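# Put the cup carrier upright inside the standing paper bag

## Task

Get the cup carrier inside the paper bag so it rests flat and upright on the bag's floor. The bag must end up standing on the table, open, with its whole rim pointing upward. Nothing may rely on the robot holding it at the end, and both grippers must release and move away.

## Robot and tools

Robot: two 6-joint arms, left_arm and right_arm, each with a parallel two-finger gripper. The names are not image sides. Everything is reported in one world frame: origin on the table surface midway between the arms, +x pointing out across the table, +z up, and left_arm on the +y side. On each gripper the fingers extend along its local +z and close along its local y. The reported end-effector point sits between the finger pads, roughly 1 cm short of the fingertips.

execute_actions takes "actions", a list holding zero or one item, plus an optional "pictures" boolean (images come by default). An empty list just returns the current state. A motion item is {"rows": [...], "steps": n}. n runs 1 to 15 control steps of 1/30 s each and defaults to 15. There are 1 to 15 rows, one per step, and the final row repeats if there are fewer rows than steps. Each row is a single list of 14 numbers covering both arms, even if only one moves. The order is left_arm waist, shoulder, elbow, wrist pitch, wrist yaw, wrist roll, opening, then the same seven for right_arm. Joint entries are absolute target angles in radians, on the same scale as Joint positions; they are not offsets. Opening is an absolute command from -1 (closed) to +1 (fully open). A wait item is {"steps": n} with n up to 300. It sends nothing and returns once n steps have passed since the previous result, with your reply time counted in. A refused call sends nothing to the robot.

Joint ranges per arm, in radians: waist -2.618 to 3.054, shoulder 0.000 to 3.142, elbow 0.000 to 3.142, wrist pitch -1.571 to 1.571, wrist yaw -1.571 to 1.571, wrist roll -2.094 to 2.094. A target more than 0.036 beyond a stated end is refused if it also lies further out than the joint's last reported angle. True ends may differ from the stated ones by up to 0.036 either way. Targets past a true end are clipped there, and a "joint sent to its limit" line may appear, possibly for an earlier action. Getting no such line does not prove there is more room.

Motion: speed is capped. Each step, a joint's target may lead its measured angle by at most 0.202 (waist), 0.258 (shoulder), 0.238 (elbow), 0.573 (wrist pitch) or 0.522 (wrist yaw and roll) rad. If the targets would move a gripper more than 70 mm from where it is, the whole arm's targets are scaled back. The simulation keeps running while you think. Arms keep heading for the last row sent until everything has nearly stopped or a step is HELD, and fingers may still finish closing or opening after that.

Result lines: the state line gives, per arm, end_effector_position (metres) and end_effector_quat_wxyz in the world frame. These can be off, more so at long reach. Joint positions and Joint velocities list each arm's six joints (rad, rad/s) and then the pad gap (m, m/s; 0.094 m is fully open). grip_measured is the measured opening on the command scale, with a fixed error of up to about 1 mm per gripper. "joint command not followed" means a clearance check altered or blocked joint targets. HELD marks steps where your row was not fully sent. Joint torques are total drive outputs in the same joint order, with offsets, scaling and noise, so they are not a clean load reading. MOTOR HOT appears from 75 °C. At 90 °C that arm halts for 10 s, and at 100 °C it goes limp and drops. Both appear as OVER-TEMPERATURE FAULT. Long loaded holding heats motors.

Gripping: between -1 and +1 the fingers go to where grip_measured would equal your command. To hold something, command roughly 0.03 below its grip_measured, or less below for a lighter hold. Pad force tops out around 50-62 N, lower on thin parts (under about 2 mm), and may spike at first contact. Brief tugs on held parts or pushes on loose objects can occur.

zoom_image: {"camera": name, "region": [x0, y0, x1, y1]} in pixels of that camera's latest full image, origin top-left, at most 504 x 504. Cameras are cam_head_left, cam_head_right and cam_high (504x504, pinhole with radial distortion), and cam_left_wrist and cam_right_wrist (616x616, fisheye; pose derived from the arm's joint readings). Calibration matrices were supplied but may be slightly off, by a few degrees and millimetres.

finished_scene: {"scene": number} ends the current scene permanently and reports whether the goal holds. Call it only after letting go and backing the grippers away.

Avoid: knocking rigid items off the table, arms hitting or pressing on each other, dropping or slamming things, and shoving hard. Move smoothly and without needless effort.

Each tool is called after "Call:" as name(argument=value, ...) on one line, values as JSON.

## Session

Call:
execute_actions(actions=[])

Scene clock: 0.00 s of 5400.00 s.
left_arm: end_effector_position=(+0.4092, +0.3556, +0.3166) grip_measured=+1.000 end_effector_quat_wxyz=(+0.578, +0.060, +0.763, +0.282) | right_arm: end_effector_position=(+0.1343, -0.3838, +0.1600) grip_measured=+1.000 end_effector_quat_wxyz=(+0.041, -0.655, +0.745, -0.120)
Joint positions: left_arm=[-0.238  1.039  0.862 -0.03  -0.581  0.418  0.094] | right_arm=[-0.25   0.856  0.95  -1.428  0.096 -1.587  0.094]
Joint velocities: left_arm=[-0.027 -0.012 -0.002 -0.022 -0.022 -0.007  0.   ] | right_arm=[-0.007 -0.002 -0.007  0.037 -0.007 -0.066  0.   ]
Joint torques (N m, as the arm reports them, + toward a larger angle): no reading
Motor temperatures (°C, as the motors report them): left_arm=[24 26 24 25 25 24] | right_arm=[22 23 22 24 23 24]

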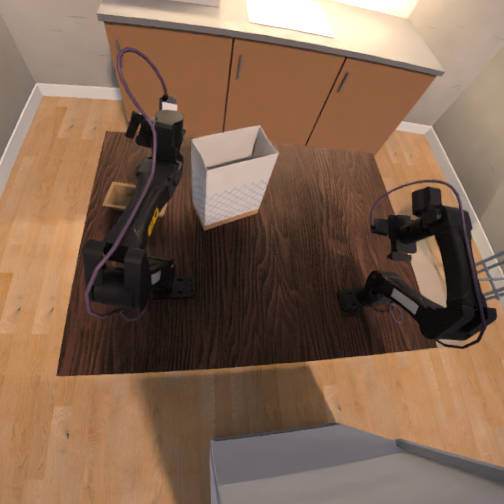

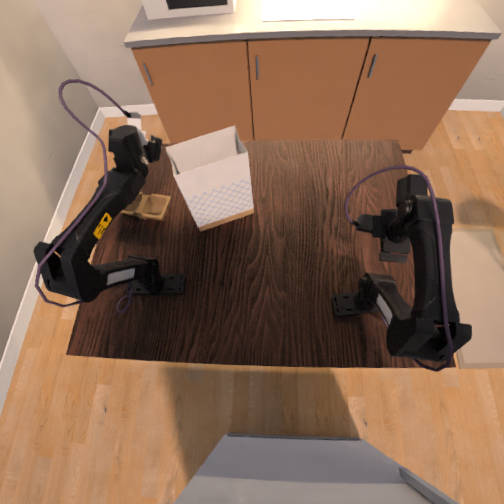

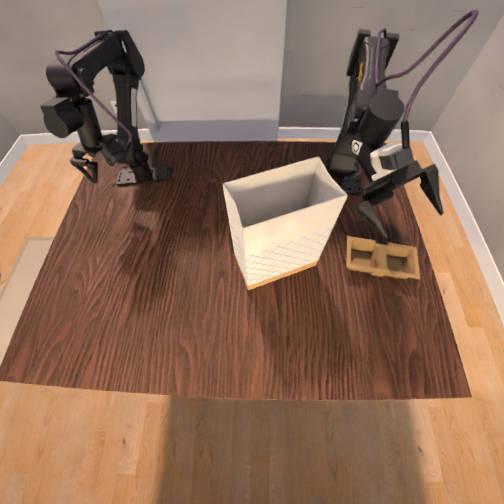

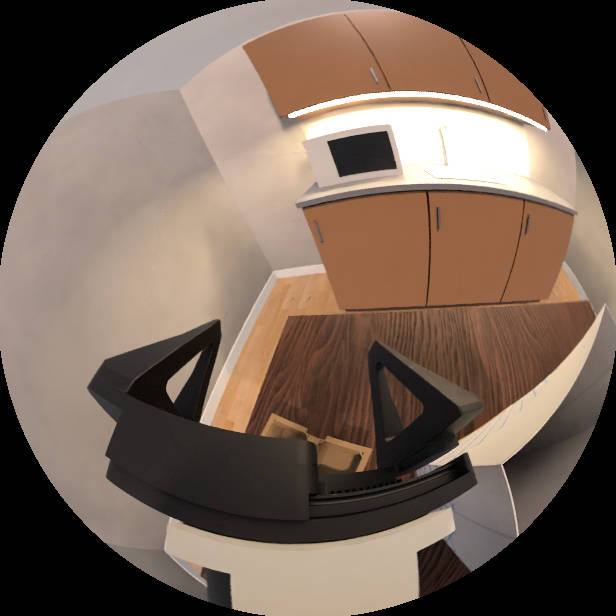

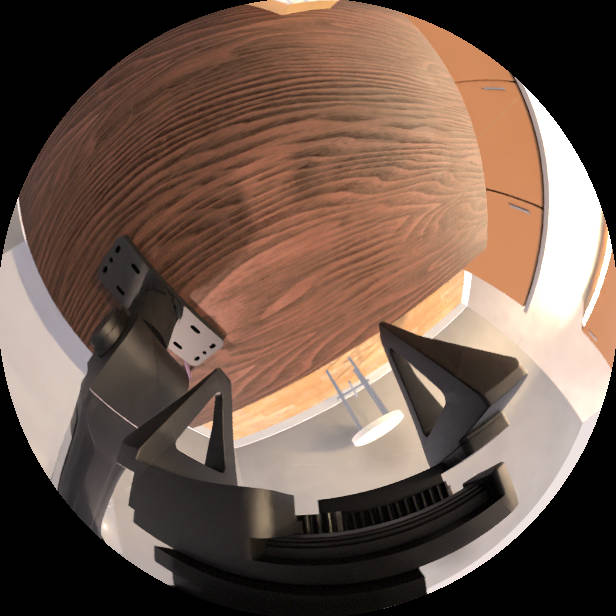

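Call:
execute_actions(actions=[{"rows":[[0.2,1.0,1.3,-1.5,0,0,1, 0,1.0,1.0,-1.5,0,0,1]]}], pictures=false)

Call:
execute_actions(actions=[{"steps":30}])

Scene clock: 35.40 s of 5400.00 s.
left_arm: end_effector_position=(+0.2593, +0.3903, +0.2554) grip_measured=+1.000 end_effector_quat_wxyz=(+0.263, -0.096, +0.959, +0.051) | right_arm: end_effector_position=(+0.1335, -0.3343, +0.1454) grip_measured=+1.000 end_effector_quat_wxyz=(+0.028, -0.159, +0.987, -0.006)
Joint positions: left_arm=[ 0.197  0.999  1.289 -1.319 -0.037  0.031  0.094] | right_arm=[-0.007  1.007  0.974 -1.48   0.01  -0.21   0.094]
Joint velocities: left_arm=[ 0.012  0.002 -0.007 -1.311  0.198 -0.139  0.   ] | right_arm=[-0.002  0.007 -0.002 -0.037 -0.11   1.355  0.   ]
Joint torques (N m, as the arm reports them, + toward a larger angle): left_arm=[ 0.14 -0.43  7.75  1.9   0.08 -0.05] | right_arm=[ 0.56 -1.8   8.56  0.16 -0.07  0.03]
Motor temperatures (°C, as the motors report them): left_arm=[24 26 27 29 25 24] | right_arm=[22 23 24 25 23 24]
Steps of this call (steps 1 to 90: nothing new was sent; then 31.90 s passed at rest; steps 91 to 105: all 15 steps of this action). Readings (joint positions):
91: left_arm=[-0.203 1.039 0.903 -0.134 -0.482 0.351] | right_arm=[-0.208 0.876 0.957 -1.445 0.095 -1.499]
92: left_arm=[-0.140 1.042 0.965 -0.261 -0.376 0.285] | right_arm=[-0.131 0.911 0.969 -1.459 0.080 -1.399]
94: left_arm=[0.008 1.042 1.107 -0.491 -0.235 0.187] | right_arm=[-0.033 0.979 0.974 -1.459 0.046 -1.201]
98: left_arm=[0.195 1.011 1.282 -0.824 -0.132 0.087] | right_arm=[-0.007 1.007 0.974 -1.466 0.021 -0.801]
105: the state above

Scene clock: 36.40 s of 5400.00 s.
left_arm: end_effector_position=(+0.2247, +0.3769, +0.2372) grip_measured=+1.000 end_effector_quat_wxyz=(+0.186, -0.103, +0.977, +0.025) | right_arm: end_effector_position=(+0.1327, -0.3335, +0.1454) grip_measured=+1.000 end_effector_quat_wxyz=(+0.027, -0.059, +0.998, -0.001)
Joint positions: left_arm=[ 0.197  0.999  1.289 -1.484 -0.006  0.011  0.094] | right_arm=[-0.007  1.007  0.974 -1.483  0.005 -0.009  0.094]
Joint velocities: left_arm=[-0.017 -0.012 -0.022 -0.051 -0.066  0.022  0.   ] | right_arm=[ 0.002  0.012  0.007 -0.037  0.066 -0.007  0.   ]
Joint torques (N m, as the arm reports them, + toward a larger angle): left_arm=[ 0.12 -0.47  7.44  1.2   0.09 -0.06] | right_arm=[ 0.5  -1.87  8.31  0.13 -0.02  0.  ]
Motor temperatures (°C, as the motors report them): left_arm=[24 26 27 29 25 24] | right_arm=[22 23 24 25 23 24]
Steps of this call (steps 1 to 30: the robot went on to your last target). Readings (joint positions):
1: left_arm=[0.197 0.999 1.289 -1.356 -0.031 0.027] | right_arm=[-0.007 1.007 0.974 -1.481 0.009 -0.169]
2: left_arm=[0.197 0.999 1.289 -1.386 -0.026 0.024] | right_arm=[-0.007 1.007 0.974 -1.481 0.008 -0.137]
4: left_arm=[0.197 0.999 1.289 -1.425 -0.018 0.019] | right_arm=[-0.007 1.007 0.974 -1.482 0.007 -0.090]
8: left_arm=[0.197 0.999 1.289 -1.463 -0.011 0.014] | right_arm=[-0.007 1.007 0.974 -1.483 0.006 -0.042]
30: the state above
All arms were judged still, so your last target was given up. Only a new action makes them travel on or press farther. Fingers that are still opening or closing keep moving.
camera_calibration (this result's frames):
cam_left_wrist: T_world_to_cam=[[0.363474, -0.927416, 0.0882437, 0.240937], [-0.925176, -0.348234, 0.150937, 0.330659], [-0.109252, -0.136503, -0.984597, 0.420605], [0, 0, 0, 1]] pos_world=[0.264295, 0.396009, 0.342957]
cam_right_wrist: T_world_to_cam=[[-0.185475, -0.978695, 0.0880582, -0.323346], [-0.870819, 0.205225, 0.446719, 0.150769], [-0.455273, 0.00617261, -0.89033, 0.292499], [0, 0, 0, 1]] pos_world=[0.204486, -0.349204, 0.221543]

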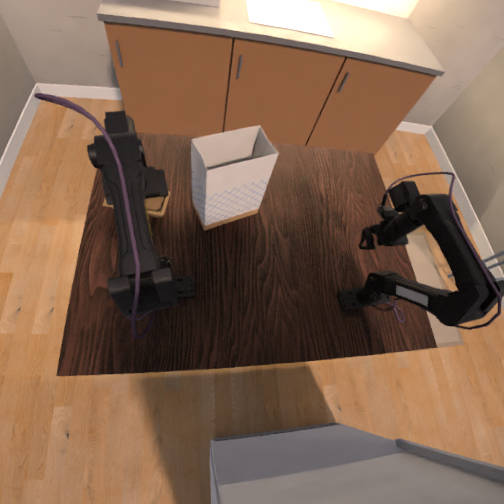

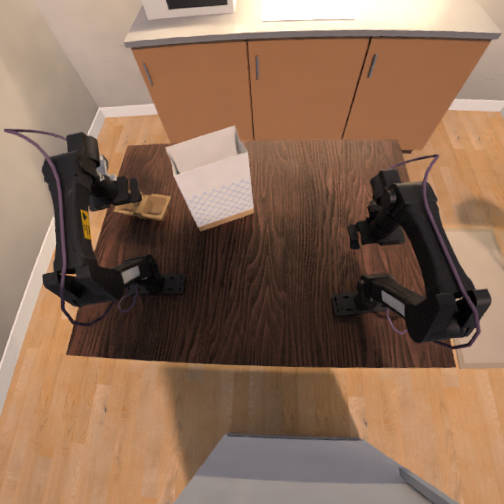

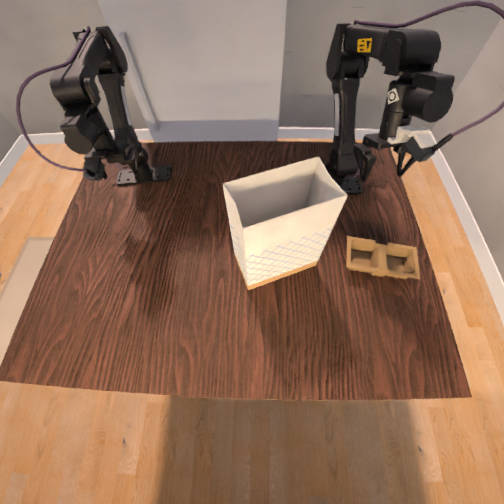

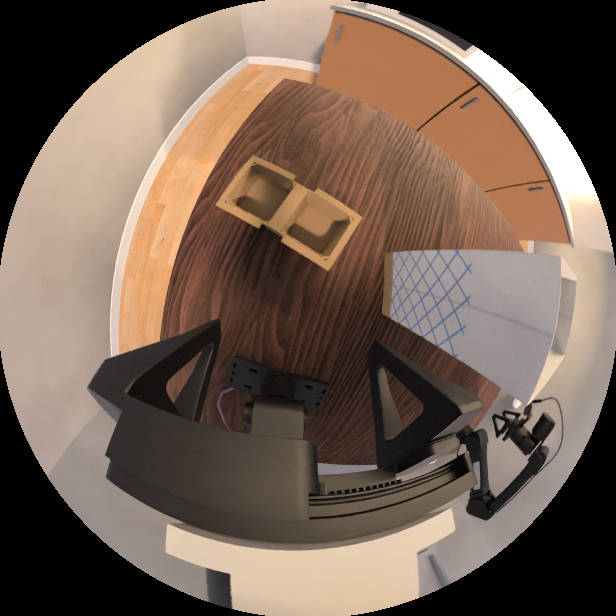

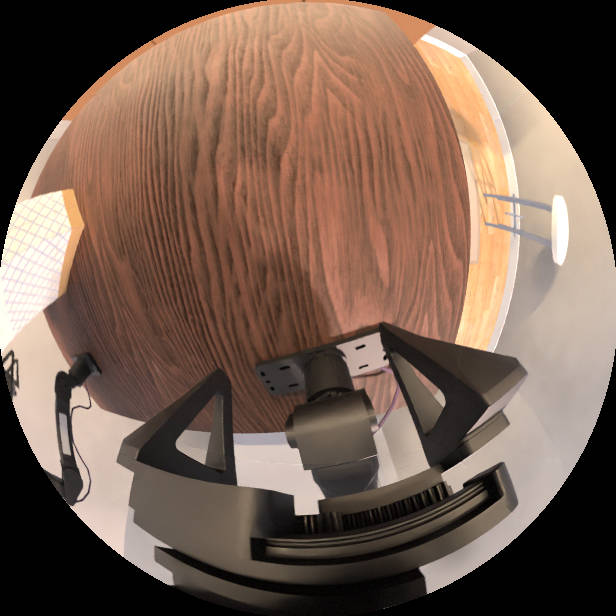

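Call:
execute_actions(actions=[{"rows":[[0.2,1.0,1.0,-1.5,0,0,1, 0,1.0,1.0,-0.8,0,0,1]]}], pictures=false)

Call:
execute_actions(actions=[{"rows":[[0.2,1.3,1.0,-1.2,0,0,1, 0,1.3,1.0,-0.8,0,0,1]]}], pictures=false)

Call:
execute_actions(actions=[{"steps":10}], pictures=false)

Scene clock: 52.03 s of 5400.00 s.
left_arm: end_effector_position=(+0.1797, +0.3668, +0.1495) grip_measured=+1.000 end_effector_quat_wxyz=(+0.028, -0.104, +0.994, +0.006) | right_arm: end_effector_position=(+0.2777, -0.3175, +0.2028) grip_measured=+1.000 end_effector_quat_wxyz=(+0.341, -0.055, +0.938, +0.015)
Joint positions: left_arm=[ 0.197  1.012  0.992 -1.494 -0.006  0.011  0.094] | right_arm=[-0.007  1.007  0.974 -0.842  0.005 -0.008  0.094]
Joint velocities: left_arm=[-0.027 -0.027 -0.022 -0.022  0.022 -0.051  0.   ] | right_arm=[-0.002  0.007 -0.002  0.242 -0.095 -0.007  0.   ]
Joint torques (N m, as the arm reports them, + toward a larger angle): left_arm=[ 0.16 -1.65  7.38  0.64  0.09 -0.06] | right_arm=[ 0.48 -2.8   9.2   1.42 -0.04  0.03]
Motor temperatures (°C, as the motors report them): left_arm=[24 26 27 28 25 24] | right_arm=[22 23 25 25 23 24]
Steps of this call (steps 1 to 90: nothing new was sent; then 12.13 s passed at rest; steps 91 to 105: all 15 steps of this action). Readings (joint positions):
91: left_arm=[0.197 0.992 1.256 -1.466 -0.006 0.011] | right_arm=[-0.007 1.007 0.974 -1.449 0.005 -0.008]
92: left_arm=[0.197 0.984 1.193 -1.457 -0.006 0.011] | right_arm=[-0.007 1.007 0.974 -1.381 0.005 -0.008]
94: left_arm=[0.197 0.992 1.063 -1.468 -0.006 0.011] | right_arm=[-0.007 1.007 0.974 -1.230 0.005 -0.008]
98: left_arm=[0.197 1.012 0.992 -1.494 -0.006 0.011] | right_arm=[-0.007 1.007 0.974 -0.979 0.005 -0.008]
105: the state above

Scene clock: 52.53 s of 5400.00 s.
left_arm: end_effector_position=(+0.2493, +0.3823, +0.1045) grip_measured=+1.000 end_effector_quat_wxyz=(+0.010, -0.104, +0.994, +0.004) | right_arm: end_effector_position=(+0.3042, -0.3144, +0.1284) grip_measured=+1.000 end_effector_quat_wxyz=(+0.220, -0.057, +0.974, +0.009)
Joint positions: left_arm=[ 0.197  1.322  0.997 -1.225 -0.006  0.011  0.094] | right_arm=[-0.007  1.317  0.992 -0.802  0.004 -0.008  0.094]
Joint velocities: left_arm=[-0.017 -0.012 -0.007  0.051  0.022 -0.022  0.   ] | right_arm=[ 0.032 -0.012 -0.007  0.022 -0.007  0.007  0.   ]
Joint torques (N m, as the arm reports them, + toward a larger angle): left_arm=[ 0.17 -5.11  7.09  0.95  0.09 -0.05] | right_arm=[ 0.51 -6.36  7.87  0.98 -0.03  0.05]
Motor temperatures (°C, as the motors report them): left_arm=[24 26 27 28 25 24] | right_arm=[22 23 25 25 23 24]
Steps of this call (steps 1 to 15: all 15 steps of this action). Readings (joint positions):
1: left_arm=[0.197 1.036 0.994 -1.484 -0.006 0.011] | right_arm=[-0.007 1.038 0.982 -0.843 0.005 -0.008]
2: left_arm=[0.197 1.087 0.997 -1.453 -0.006 0.011] | right_arm=[-0.007 1.101 0.999 -0.832 0.005 -0.008]
4: left_arm=[0.197 1.224 0.997 -1.363 -0.006 0.011] | right_arm=[-0.007 1.242 1.005 -0.796 0.004 -0.008]
8: left_arm=[0.197 1.326 0.997 -1.254 -0.006 0.011] | right_arm=[-0.007 1.336 0.992 -0.802 0.004 -0.008]
15: the state above

Scene clock: 52.87 s of 5400.00 s.
left_arm: end_effector_position=(+0.2505, +0.3826, +0.1046) grip_measured=+1.000 end_effector_quat_wxyz=(+0.012, -0.104, +0.994, +0.004) | right_arm: end_effector_position=(+0.3043, -0.3144, +0.1286) grip_measured=+1.000 end_effector_quat_wxyz=(+0.220, -0.057, +0.974, +0.009)
Joint positions: left_arm=[ 0.197  1.322  0.997 -1.22  -0.006  0.011  0.094] | right_arm=[-0.007  1.317  0.993 -0.802  0.004 -0.008  0.094]
Joint velocities: left_arm=[ 0.012 -0.007 -0.007 -0.022  0.022 -0.037  0.   ] | right_arm=[-0.007  0.002 -0.002 -0.007  0.007 -0.081  0.   ]
Joint torques (N m, as the arm reports them, + toward a larger angle): left_arm=[ 0.13 -5.09  7.07  0.89  0.09 -0.06] | right_arm=[ 0.63 -6.38  7.69  0.96 -0.05  0.06]
Motor temperatures (°C, as the motors report them): left_arm=[24 26 27 27 25 24] | right_arm=[22 23 25 25 23 24]
Steps of this call (steps 1 to 10: the robot went on to your last target). Readings (joint positions):
1: left_arm=[0.197 1.322 0.997 -1.223 -0.006 0.011] | right_arm=[-0.007 1.317 0.993 -0.802 0.004 -0.008]
2: left_arm=[0.197 1.322 0.997 -1.223 -0.006 0.011] | right_arm=[-0.007 1.317 0.992 -0.802 0.004 -0.008]
4: left_arm=[0.197 1.322 0.997 -1.221 -0.006 0.011] | right_arm=[-0.007 1.317 0.992 -0.802 0.004 -0.008]
8: left_arm=[0.197 1.322 0.997 -1.220 -0.006 0.011] | right_arm=[-0.007 1.317 0.992 -0.802 0.004 -0.008]
10: the state above

Call:
execute_actions(actions=[{"rows":[[0.283,1.797,1.537,-1.31,0,0.5,1, -0.3,1.0,1.0,-1.5,0,0,1]]}], pictures=false)

Call:
execute_actions(actions=[{"steps":12}])

Scene clock: 111.50 s of 5400.00 s.
left_arm: end_effector_position=(+0.3570, +0.4330, +0.1072) grip_measured=+1.000 end_effector_quat_wxyz=(-0.015, +0.085, +0.996, -0.006) | right_arm: end_effector_position=(+0.1435, -0.3752, +0.1520) grip_measured=+1.000 end_effector_quat_wxyz=(+0.057, +0.085, +0.995, -0.007)
Joint positions: left_arm=[ 0.279  1.82   1.504 -1.287 -0.     0.472  0.094] | right_arm=[-0.294  1.001  0.993 -1.448  0.004 -0.007  0.094]
Joint velocities: left_arm=[ 0.022 -0.007  0.007 -0.066 -0.022  0.125  0.   ] | right_arm=[-0.002 -0.002 -0.012 -0.315  0.081  0.022  0.   ]
Joint torques (N m, as the arm reports them, + toward a larger angle): left_arm=[ 0.11 -9.32  9.45  0.26  0.01  0.17] | right_arm=[-0.56 -1.53  6.94  0.34 -0.03  0.03]
Motor temperatures (°C, as the motors report them): left_arm=[24 29 27 27 25 24] | right_arm=[22 25 25 26 23 24]
Steps of this call (steps 1 to 15: the robot went on to your last target; steps 16 to 90: nothing new was sent; then 55.13 s passed at rest; steps 91 to 105: all 15 steps of this action). Readings (joint positions):
91: left_arm=[0.209 1.361 1.037 -1.264 -0.001 0.091] | right_arm=[-0.023 1.302 0.992 -0.830 -0.006 -0.008]
92: left_arm=[0.230 1.436 1.113 -1.307 0.000 0.172] | right_arm=[-0.056 1.272 0.992 -0.888 -0.009 -0.008]
94: left_arm=[0.264 1.613 1.285 -1.317 0.000 0.287] | right_arm=[-0.143 1.185 0.993 -1.003 -0.007 -0.008]
98: left_arm=[0.279 1.818 1.492 -1.268 -0.000 0.406] | right_arm=[-0.279 1.031 0.993 -1.248 0.003 -0.007]
105: the state above

Scene clock: 111.90 s of 5400.00 s.
left_arm: end_effector_position=(+0.3554, +0.4325, +0.1072) grip_measured=+1.000 end_effector_quat_wxyz=(-0.018, +0.093, +0.996, -0.007) | right_arm: end_effector_position=(+0.1352, -0.3737, +0.1512) grip_measured=+1.000 end_effector_quat_wxyz=(+0.040, +0.085, +0.996, -0.006)
Joint positions: left_arm=[ 0.279  1.82   1.504 -1.293 -0.     0.488  0.094] | right_arm=[-0.294  1.001  0.993 -1.482  0.004 -0.007  0.094]
Joint velocities: left_arm=[ 0.017 -0.012 -0.012  0.037  0.007  0.066  0.   ] | right_arm=[-0.007 -0.002  0.007 -0.081 -0.007  0.037  0.   ]
Joint torques (N m, as the arm reports them, + toward a larger angle): left_arm=[ 0.27 -9.35  9.49  0.34  0.04  0.09] | right_arm=[-0.38 -1.32  6.93  0.13 -0.07  0.03]
Motor temperatures (°C, as the motors report them): left_arm=[24 29 27 26 25 24] | right_arm=[22 25 25 26 23 24]
Steps of this call (steps 1 to 12: the robot went on to your last target). Readings (joint positions):
1: left_arm=[0.279 1.820 1.504 -1.288 -0.000 0.475] | right_arm=[-0.294 1.001 0.993 -1.456 0.004 -0.007]
2: left_arm=[0.279 1.820 1.504 -1.289 -0.000 0.478] | right_arm=[-0.294 1.001 0.993 -1.462 0.004 -0.007]
4: left_arm=[0.279 1.820 1.504 -1.291 -0.000 0.482] | right_arm=[-0.294 1.001 0.993 -1.471 0.004 -0.007]
8: left_arm=[0.279 1.820 1.504 -1.293 -0.000 0.486] | right_arm=[-0.294 1.001 0.993 -1.479 0.004 -0.007]
12: the state above
camera_calibration (this result's frames):
cam_left_wrist: T_world_to_cam=[[0.00160169, -0.999074, 0.0429996, 0.420936], [-0.845956, 0.0215759, 0.532816, 0.261529], [-0.53325, -0.0372292, -0.845138, 0.407363], [0, 0, 0, 1]] pos_world=[0.437794, 0.430069, 0.186831]
cam_right_wrist: T_world_to_cam=[[-0.458336, -0.885228, 0.0793647, -0.28959], [-0.78803, 0.446053, 0.424318, 0.240876], [-0.411019, 0.131938, -0.902029, 0.341842], [0, 0, 0, 1]] pos_world=[0.197592, -0.408899, 0.229127]

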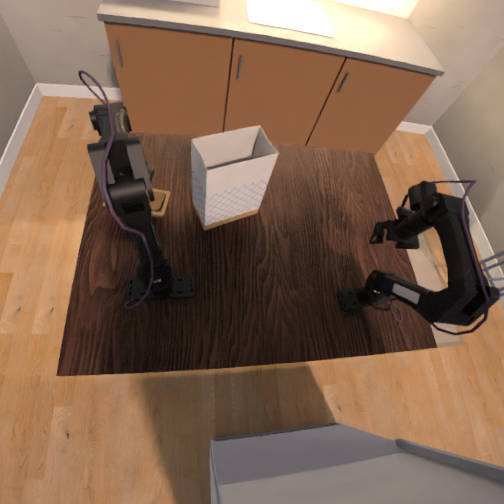

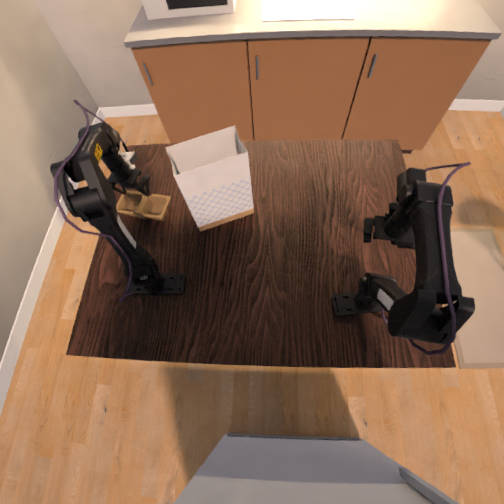

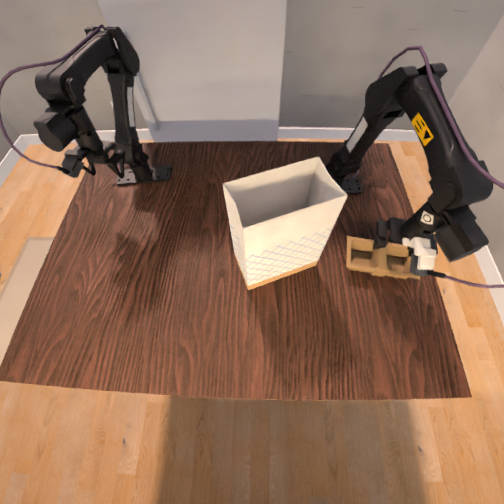

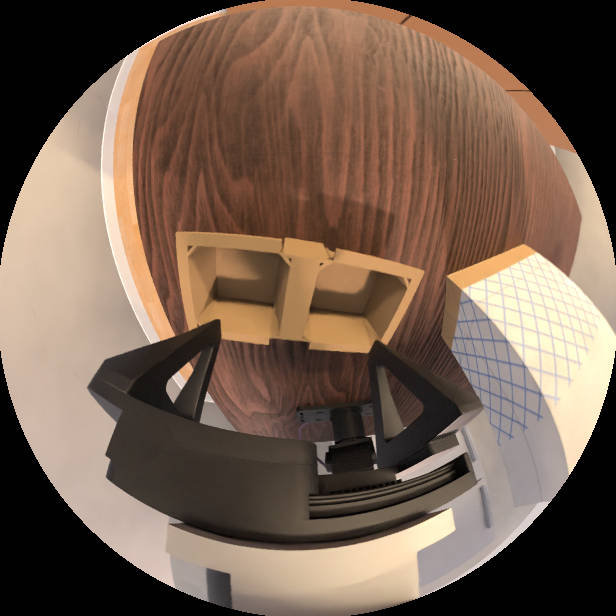

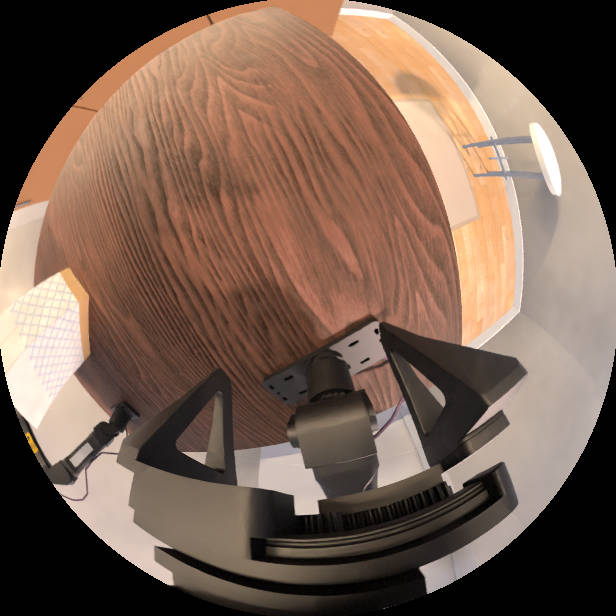

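Call:
execute_actions(actions=[{"rows":[[0.283,1.80,1.54,-1.31,0,0.56,-0.1, -0.3,1.0,1.0,-1.5,0,0,1],[0.283,1.80,1.5,-1.25,0,0.56,-0.1, -0.3,1.0,1.0,-1.5,0,0,1],[0.283,1.80,1.46,-1.2,0,0.56,-0.1, -0.3,1.0,1.0,-1.5,0,0,1],[0.283,1.81,1.42,-1.15,0,0.56,-0.1, -0.3,1.0,1.0,-1.5,0,0,1],[0.283,1.82,1.38,-1.1,0,0.56,-0.1, -0.3,1.0,1.0,-1.5,0,0,1],[0.283,1.82,1.38,-1.1,0,0.56,-0.1, -0.3,1.0,1.0,-1.5,0,0,1]]}])

Scene clock: 156.37 s of 5400.00 s.
left_arm: end_effector_position=(+0.3625, +0.4347, +0.0767) grip_measured=-0.098 end_effector_quat_wxyz=(+0.002, +0.122, +0.993, +0.001) | right_arm: end_effector_position=(+0.1349, -0.3736, +0.1511) grip_measured=+1.000 end_effector_quat_wxyz=(+0.039, +0.085, +0.996, -0.006)
Joint positions: left_arm=[ 0.279  1.824  1.389 -1.132 -0.     0.547  0.042] | right_arm=[-0.294  1.001  0.993 -1.483  0.004 -0.007  0.094]
Joint velocities: left_arm=[-0.012  0.007  0.022  0.081 -0.037  0.037  0.   ] | right_arm=[ 0.012 -0.012  0.017 -0.037 -0.007 -0.007  0.   ]
Joint torques (N m, as the arm reports them, + toward a larger angle): left_arm=[ 0.2  -7.9   6.01  0.83  0.02  0.05] | right_arm=[-0.48 -1.27  7.03  0.19 -0.05  0.01]
Motor temperatures (°C, as the motors report them): left_arm=[24 35 29 26 25 25] | right_arm=[22 23 25 25 23 24]
Steps of this call (steps 1 to 30: the robot went on to your last target; steps 31 to 90: nothing new was sent; then 40.97 s passed at rest; steps 91 to 105: all 15 steps of this action). Readings (joint positions):
91: left_arm=[0.279 1.820 1.504 -1.294 -0.000 0.499] | right_arm=[-0.294 1.001 0.993 -1.483 0.004 -0.007]
92: left_arm=[0.279 1.820 1.504 -1.291 -0.000 0.509] | right_arm=[-0.294 1.001 0.993 -1.483 0.004 -0.007]
94: left_arm=[0.279 1.817 1.486 -1.256 -0.000 0.524] | right_arm=[-0.294 1.001 0.993 -1.483 0.004 -0.007]
98: left_arm=[0.279 1.822 1.402 -1.173 -0.000 0.539] | right_arm=[-0.294 1.001 0.993 -1.483 0.004 -0.007]
105: the state above
camera_calibration (this result's frames):
cam_left_wrist: T_world_to_cam=[[-0.0589251, -0.997797, 0.0304851, 0.446786], [-0.863993, 0.0662727, 0.499124, 0.273415], [-0.500045, 0.00307199, -0.865994, 0.357484], [0, 0, 0, 1]] pos_world=[0.441313, 0.426583, 0.159491]
cam_right_wrist: T_world_to_cam=[[-0.458216, -0.88525, 0.0798159, -0.289792], [-0.787392, 0.445939, 0.42562, 0.24024], [-0.412373, 0.13218, -0.901375, 0.341828], [0, 0, 0, 1]] pos_world=[0.197336, -0.408853, 0.228994]

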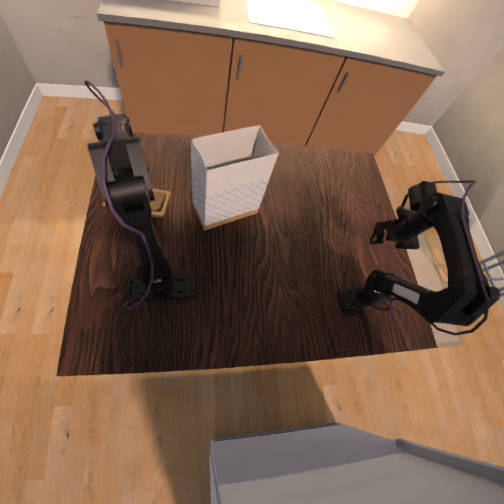

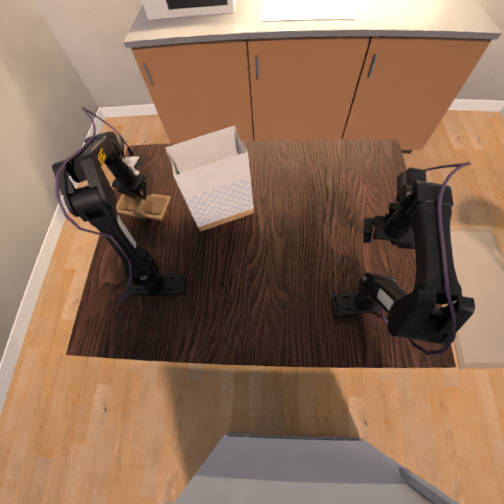

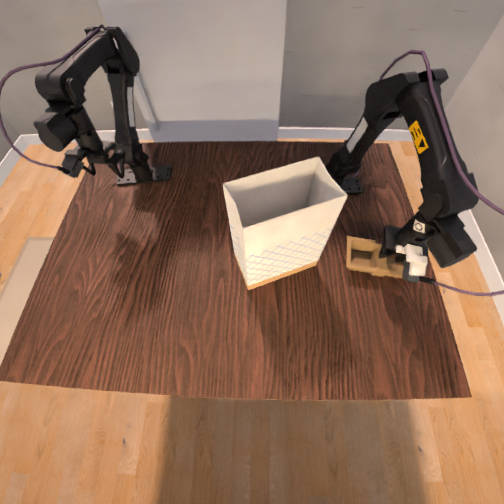

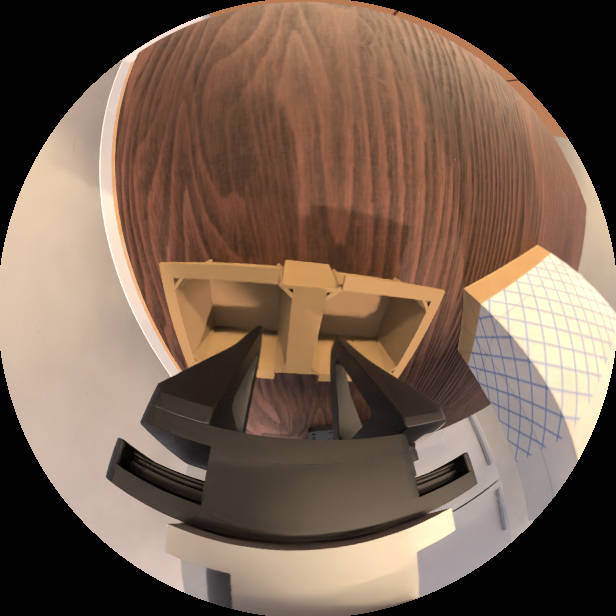

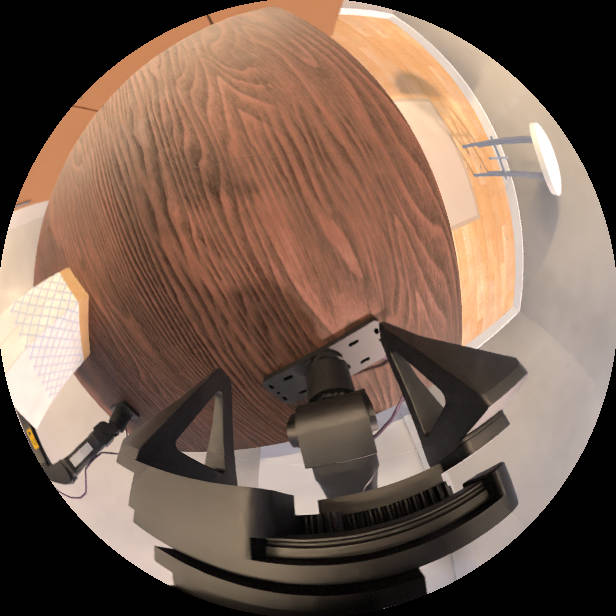

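Call:
execute_actions(actions=[{"rows":[[0.283,1.83,1.34,-1.06,0,0.56,-0.1, -0.3,1.0,1.0,-1.5,0,0,1],[0.283,1.845,1.29,-1.01,0,0.56,-0.1, -0.3,1.0,1.0,-1.5,0,0,1]]}])

Scene clock: 163.60 s of 5400.00 s.
left_arm: end_effector_position=(+0.3585, +0.4335, +0.0482) grip_measured=-0.098 end_effector_quat_wxyz=(-0.004, +0.123, +0.992, -0.002) | right_arm: end_effector_position=(+0.1348, -0.3736, +0.1510) grip_measured=+1.000 end_effector_quat_wxyz=(+0.039, +0.085, +0.996, -0.006)
Joint positions: left_arm=[ 0.279  1.847  1.3   -1.033 -0.     0.549  0.042] | right_arm=[-0.294  1.001  0.992 -1.483  0.004 -0.007  0.094]
Joint velocities: left_arm=[-0.007  0.002  0.007  0.007 -0.022  0.066 -0.   ] | right_arm=[-0.002  0.002 -0.007  0.022 -0.095 -0.095  0.   ]
Joint torques (N m, as the arm reports them, + toward a larger angle): left_arm=[ 0.12 -7.79  5.7   0.79  0.03  0.12] | right_arm=[-0.63 -1.38  7.08  0.18  0.    0.08]
Motor temperatures (°C, as the motors report them): left_arm=[24 34 29 26 25 25] | right_arm=[22 23 25 25 23 24]
Steps of this call (steps 1 to 30: the robot went on to your last target; steps 31 to 90: nothing new was sent; then 3.73 s passed at rest; steps 91 to 105: all 15 steps of this action). Readings (joint positions):
91: left_arm=[0.279 1.824 1.383 -1.111 -0.000 0.549] | right_arm=[-0.294 1.001 0.993 -1.483 0.004 -0.007]
92: left_arm=[0.279 1.824 1.369 -1.092 -0.000 0.549] | right_arm=[-0.294 1.001 0.993 -1.483 0.004 -0.007]
94: left_arm=[0.279 1.829 1.332 -1.064 -0.000 0.549] | right_arm=[-0.294 1.001 0.993 -1.483 0.004 -0.007]
98: left_arm=[0.279 1.846 1.300 -1.051 -0.000 0.549] | right_arm=[-0.294 1.001 0.993 -1.483 0.004 -0.007]
105: the state above
camera_calibration (this result's frames):
cam_left_wrist: T_world_to_cam=[[-0.0608408, -0.997545, 0.0346745, 0.44654], [-0.858148, 0.070018, 0.508606, 0.28008], [-0.509785, 0.0011881, -0.860301, 0.334792], [0, 0, 0, 1]] pos_world=[0.438189, 0.425435, 0.130088]
cam_right_wrist: T_world_to_cam=[[-0.458186, -0.885255, 0.0799287, -0.289828], [-0.787232, 0.44591, 0.425946, 0.24014], [-0.412712, 0.13224, -0.901211, 0.341749], [0, 0, 0, 1]] pos_world=[0.197294, -0.408846, 0.228867]

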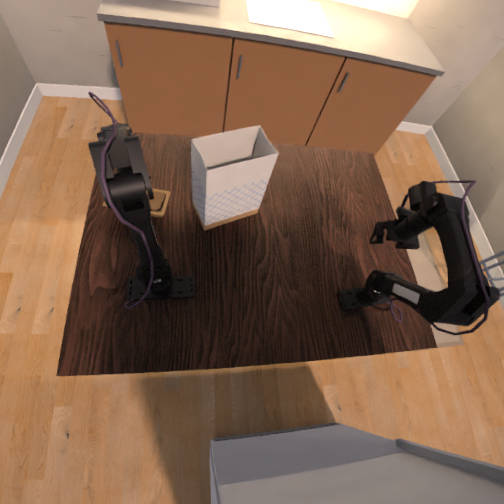

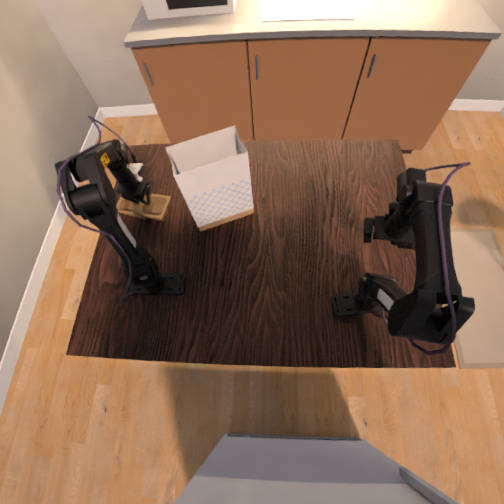

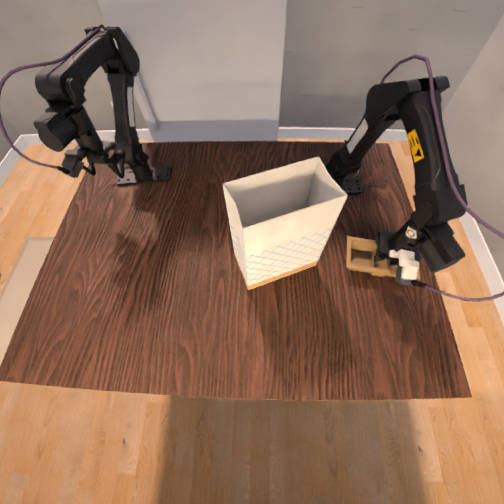

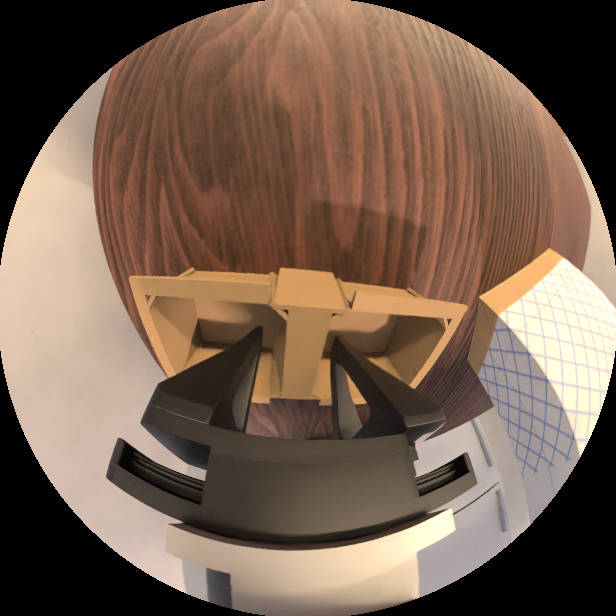

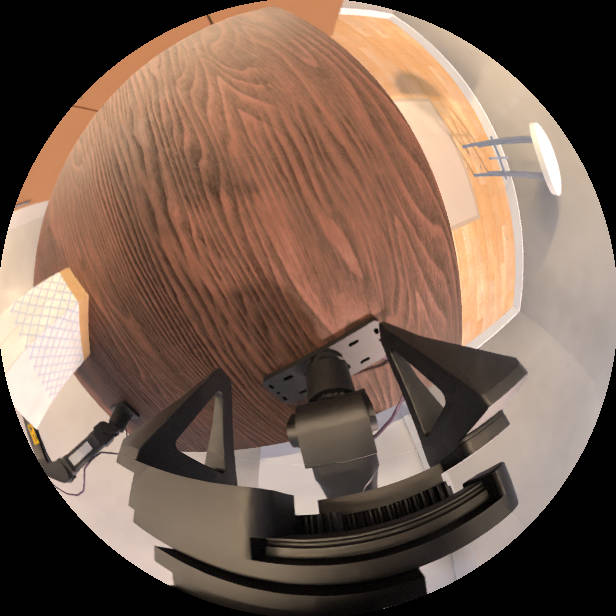

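A bit lower, then close.

Call:
execute_actions(actions=[{"rows":[[0.283,1.855,1.255,-0.97,0,0.56,-0.1, -0.3,1.0,1.0,-1.5,0,0,1],[0.283,1.855,1.255,-0.97,0,0.56,-0.1, -0.3,1.0,1.0,-1.5,0,0,1],[0.283,1.855,1.255,-0.97,0,0.56,-0.1, -0.3,1.0,1.0,-1.5,0,0,1],[0.283,1.855,1.255,-0.97,0,0.56,-0.1, -0.3,1.0,1.0,-1.5,0,0,1],[0.283,1.855,1.255,-0.97,0,0.56,-0.1, -0.3,1.0,1.0,-1.5,0,0,1],[0.283,1.855,1.255,-0.97,0,0.56,-0.1, -0.3,1.0,1.0,-1.5,0,0,1],[0.283,1.855,1.255,-0.97,0,0.56,-0.8, -0.3,1.0,1.0,-1.5,0,0,1]]}])

Scene clock: 169.37 s of 5400.00 s.
left_arm: end_effector_position=(+0.3593, +0.4338, +0.0413) grip_measured=-0.472 end_effector_quat_wxyz=(+0.002, +0.124, +0.992, +0.001) | right_arm: end_effector_position=(+0.1349, -0.3736, +0.1511) grip_measured=+1.000 end_effector_quat_wxyz=(+0.039, +0.085, +0.996, -0.006)
Joint positions: left_arm=[ 0.279  1.847  1.272 -0.992 -0.001  0.55   0.025] | right_arm=[-0.294  1.001  0.993 -1.483  0.004 -0.007  0.094]
Joint velocities: left_arm=[ 0.007  0.007 -0.002 -0.007 -0.022 -0.051 -0.001] | right_arm=[-0.002 -0.002  0.007  0.037  0.007 -0.007  0.   ]
Joint torques (N m, as the arm reports them, + toward a larger angle): left_arm=[ 0.12 -7.02  4.98  0.88  0.04  0.11] | right_arm=[-0.63 -1.22  7.03  0.16 -0.03  0.05]
Motor temperatures (°C, as the motors report them): left_arm=[24 34 28 26 25 25] | right_arm=[22 23 25 25 23 24]
Steps of this call (steps 1 to 15: the robot went on to your last target; steps 16 to 90: nothing new was sent; then 2.27 s passed at rest; steps 91 to 105: all 15 steps of this action). Readings (joint positions):
91: left_arm=[0.279 1.847 1.296 -1.021 -0.000 0.549] | right_arm=[-0.294 1.001 0.993 -1.483 0.004 -0.007]
92: left_arm=[0.279 1.847 1.290 -1.013 -0.000 0.549] | right_arm=[-0.294 1.001 0.993 -1.483 0.004 -0.007]
94: left_arm=[0.279 1.847 1.277 -1.003 -0.000 0.549] | right_arm=[-0.294 1.001 0.993 -1.483 0.004 -0.007]
98: left_arm=[0.279 1.847 1.272 -0.998 -0.001 0.550] | right_arm=[-0.294 1.001 0.993 -1.483 0.004 -0.007]
105: the state above
camera_calibration (this result's frames):
cam_left_wrist: T_world_to_cam=[[-0.0619868, -0.997631, 0.0298476, 0.447793], [-0.864091, 0.0686079, 0.498638, 0.287388], [-0.499504, 0.00511794, -0.866297, 0.324148], [0, 0, 0, 1]] pos_world=[0.438, 0.425356, 0.12414]
cam_right_wrist: T_world_to_cam=[[-0.458216, -0.88525, 0.0798159, -0.289792], [-0.787392, 0.445939, 0.42562, 0.24024], [-0.412373, 0.13218, -0.901375, 0.341828], [0, 0, 0, 1]] pos_world=[0.197336, -0.408853, 0.228994]

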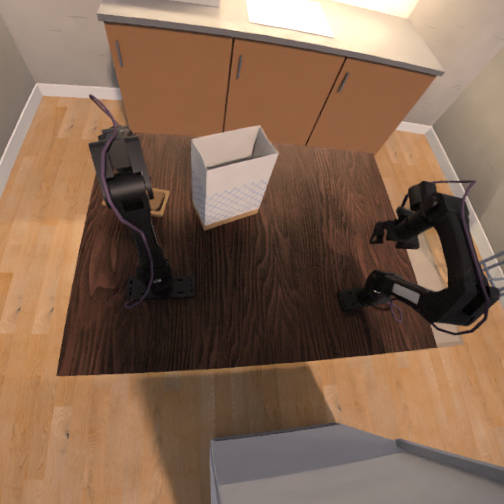

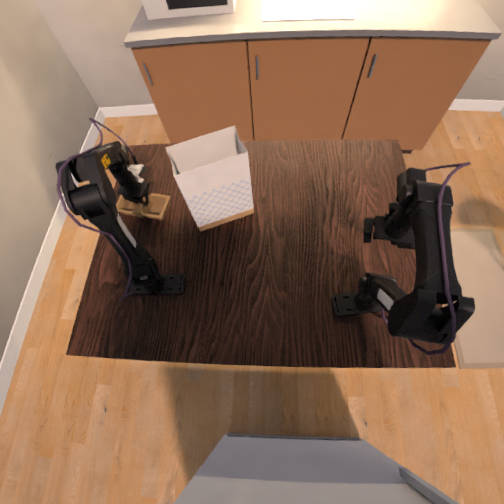

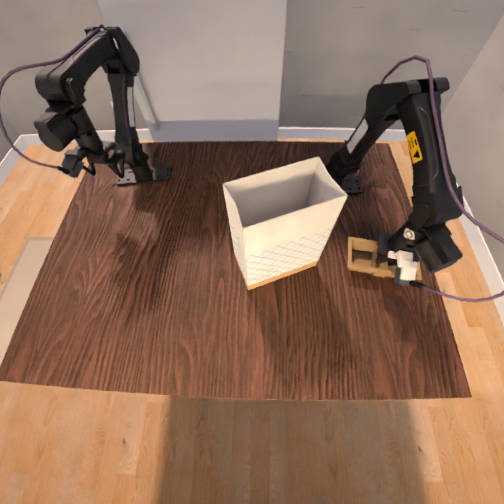

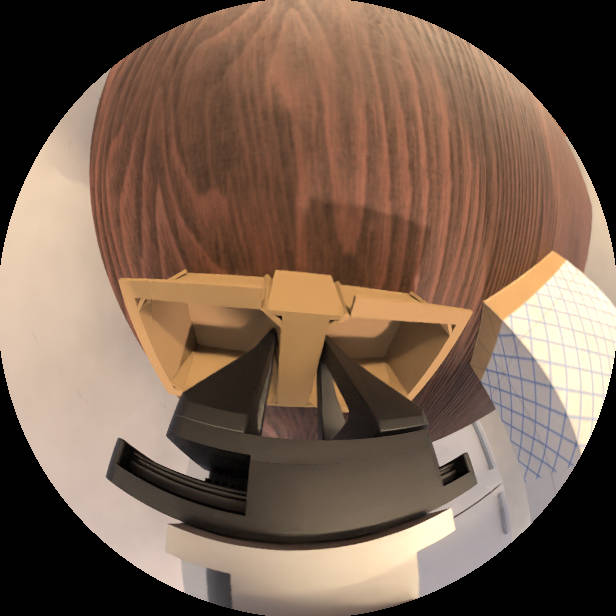

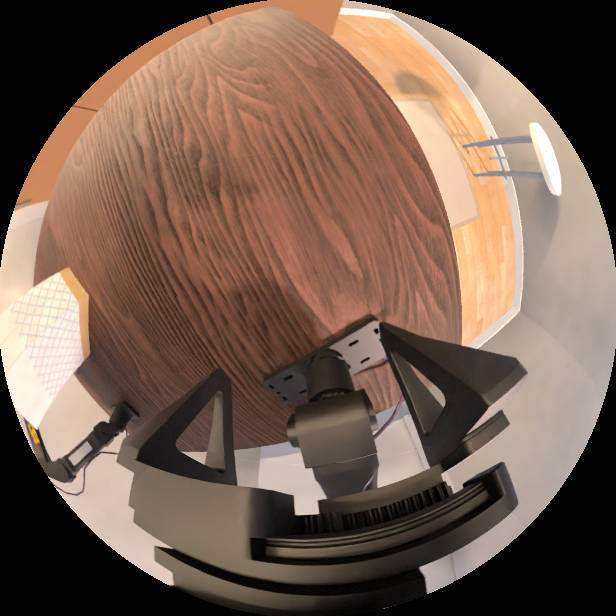

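Call:
execute_actions(actions=[{"rows":[[0.283,1.85,1.27,-0.99,0,0.56,-0.55, -0.3,1.0,1.0,-1.5,0,0,1],[0.283,1.83,1.35,-1.08,0,0.56,-0.55, -0.3,1.0,1.0,-1.5,0,0,1],[0.283,1.81,1.45,-1.2,0,0.56,-0.55, -0.3,1.0,1.0,-1.5,0,0,1],[0.283,1.79,1.55,-1.32,0,0.56,-0.55, -0.3,1.0,1.0,-1.5,0,0,1],[0.283,1.76,1.7,-1.5,0,0.56,-0.55, -0.3,1.0,1.0,-1.5,0,0,1],[0.283,1.7,1.9,-1.56,0,0.56,-0.55, -0.3,1.0,1.0,-1.5,0,0,1],[0.283,1.58,2.32,-1.56,0,0.56,-0.55, -0.3,1.0,1.0,-1.5,0,0,1]]}], pictures=false)

Call:
execute_actions(actions=[{"steps":25}])

Scene clock: 179.53 s of 5400.00 s.
left_arm: end_effector_position=(+0.3800, +0.4403, +0.2719) grip_measured=-0.472 end_effector_quat_wxyz=(+0.177, +0.121, +0.973, +0.081) | right_arm: end_effector_position=(+0.1347, -0.3736, +0.1510) grip_measured=+1.000 end_effector_quat_wxyz=(+0.039, +0.085, +0.996, -0.005)
Joint positions: left_arm=[ 0.279  1.631  1.884 -1.433 -0.001  0.55   0.025] | right_arm=[-0.294  1.001  0.992 -1.484  0.004 -0.007  0.094]
Joint velocities: left_arm=[ 0.007 -0.271  1.946 -0.564 -0.037 -0.066 -0.   ] | right_arm=[ 0.002 -0.002  0.002 -0.022  0.022  0.022  0.   ]
Joint torques (N m, as the arm reports them, + toward a larger angle): left_arm=[ 0.15 -7.9   8.2   1.2   0.07  0.07] | right_arm=[-0.5  -1.49  7.04  0.18 -0.02  0.02]
Motor temperatures (°C, as the motors report them): left_arm=[24 34 28 26 25 25] | right_arm=[22 23 25 25 23 24]
Steps of this call (steps 1 to 15: the robot went on to your last target; steps 16 to 90: nothing new was sent; then 6.67 s passed at rest; steps 91 to 105: all 15 steps of this action). Readings (joint positions):
91: left_arm=[0.279 1.847 1.272 -0.992 -0.001 0.550] | right_arm=[-0.294 1.001 0.992 -1.484 0.004 -0.007]
92: left_arm=[0.279 1.847 1.279 -1.004 -0.001 0.550] | right_arm=[-0.294 1.001 0.993 -1.484 0.004 -0.007]
94: left_arm=[0.279 1.849 1.354 -1.099 -0.001 0.550] | right_arm=[-0.294 1.001 0.993 -1.484 0.004 -0.007]
98: left_arm=[0.279 1.780 1.528 -1.247 -0.001 0.550] | right_arm=[-0.294 1.001 0.993 -1.484 0.004 -0.007]
105: the state above

Scene clock: 180.37 s of 5400.00 s.
left_arm: end_effector_position=(+0.3624, +0.4347, +0.4124) grip_measured=-0.472 end_effector_quat_wxyz=(+0.340, +0.115, +0.920, +0.155) | right_arm: end_effector_position=(+0.1348, -0.3736, +0.1511) grip_measured=+1.000 end_effector_quat_wxyz=(+0.039, +0.085, +0.996, -0.006)
Joint positions: left_arm=[ 0.279  1.575  2.312 -1.542 -0.001  0.552  0.025] | right_arm=[-0.294  1.001  0.993 -1.484  0.004 -0.007  0.094]
Joint velocities: left_arm=[-0.002 -0.007 -0.007  0.007 -0.022 -0.022 -0.   ] | right_arm=[-0.007  0.002  0.007 -0.022  0.007 -0.066  0.   ]
Joint torques (N m, as the arm reports them, + toward a larger angle): left_arm=[ 0.2  -3.85  5.7   1.96  0.03  0.09] | right_arm=[-0.48 -1.5   6.86  0.14 -0.01  0.06]
Motor temperatures (°C, as the motors report them): left_arm=[24 33 28 26 25 25] | right_arm=[22 23 25 25 23 24]
joint sent to its limit (left arm) — the command would take joint 4 (wrist pitch) past its lower limit, so that joint was sent only as far as its limit.
Steps of this call (steps 1 to 25: the robot went on to your last target). Readings (joint positions):
1: left_arm=[0.279 1.623 1.955 -1.451 -0.001 0.550] | right_arm=[-0.294 1.001 0.993 -1.484 0.004 -0.007]
2: left_arm=[0.279 1.618 2.029 -1.465 -0.001 0.550] | right_arm=[-0.294 1.001 0.993 -1.484 0.004 -0.007]
4: left_arm=[0.279 1.613 2.179 -1.485 -0.001 0.550] | right_arm=[-0.294 1.001 0.993 -1.484 0.004 -0.007]
8: left_arm=[0.279 1.566 2.305 -1.493 -0.001 0.551] | right_arm=[-0.294 1.001 0.993 -1.484 0.004 -0.007]
25: the state above
camera_calibration (this result's frames):
cam_left_wrist: T_world_to_cam=[[0.0109376, -0.974352, -0.224765, 0.506329], [-0.980522, 0.0336324, -0.19351, 0.447787], [0.196106, 0.222504, -0.955005, 0.337204], [0, 0, 0, 1]] pos_world=[0.367399, 0.403254, 0.522488]
cam_right_wrist: T_world_to_cam=[[-0.458186, -0.885255, 0.0799287, -0.289842], [-0.787232, 0.44591, 0.425946, 0.240081], [-0.412712, 0.13224, -0.901211, 0.341824], [0, 0, 0, 1]] pos_world=[0.197272, -0.408842, 0.228961]

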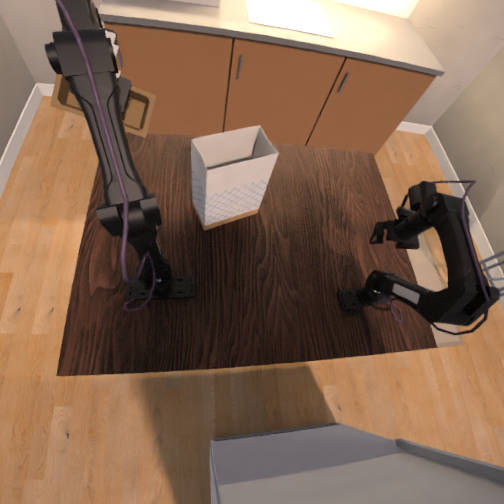

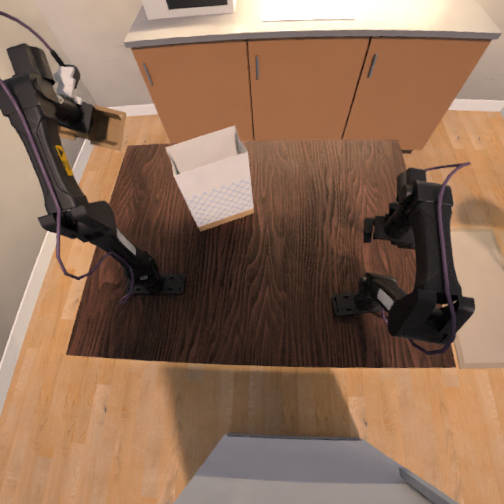

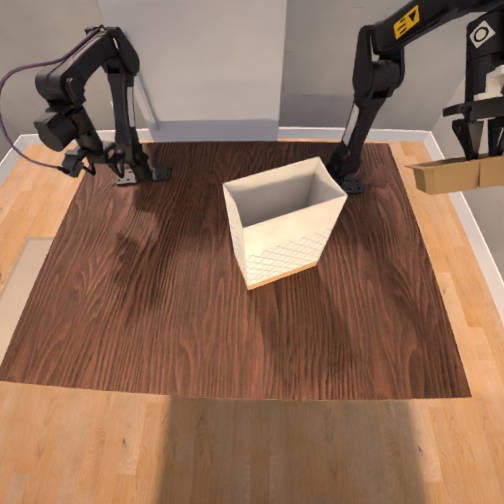

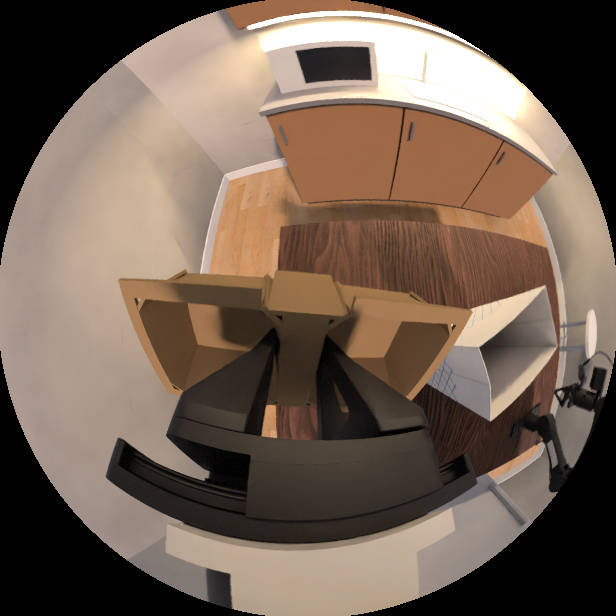

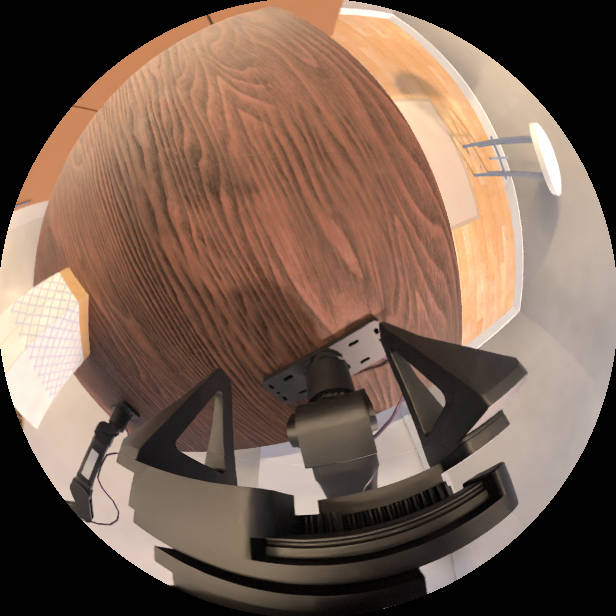

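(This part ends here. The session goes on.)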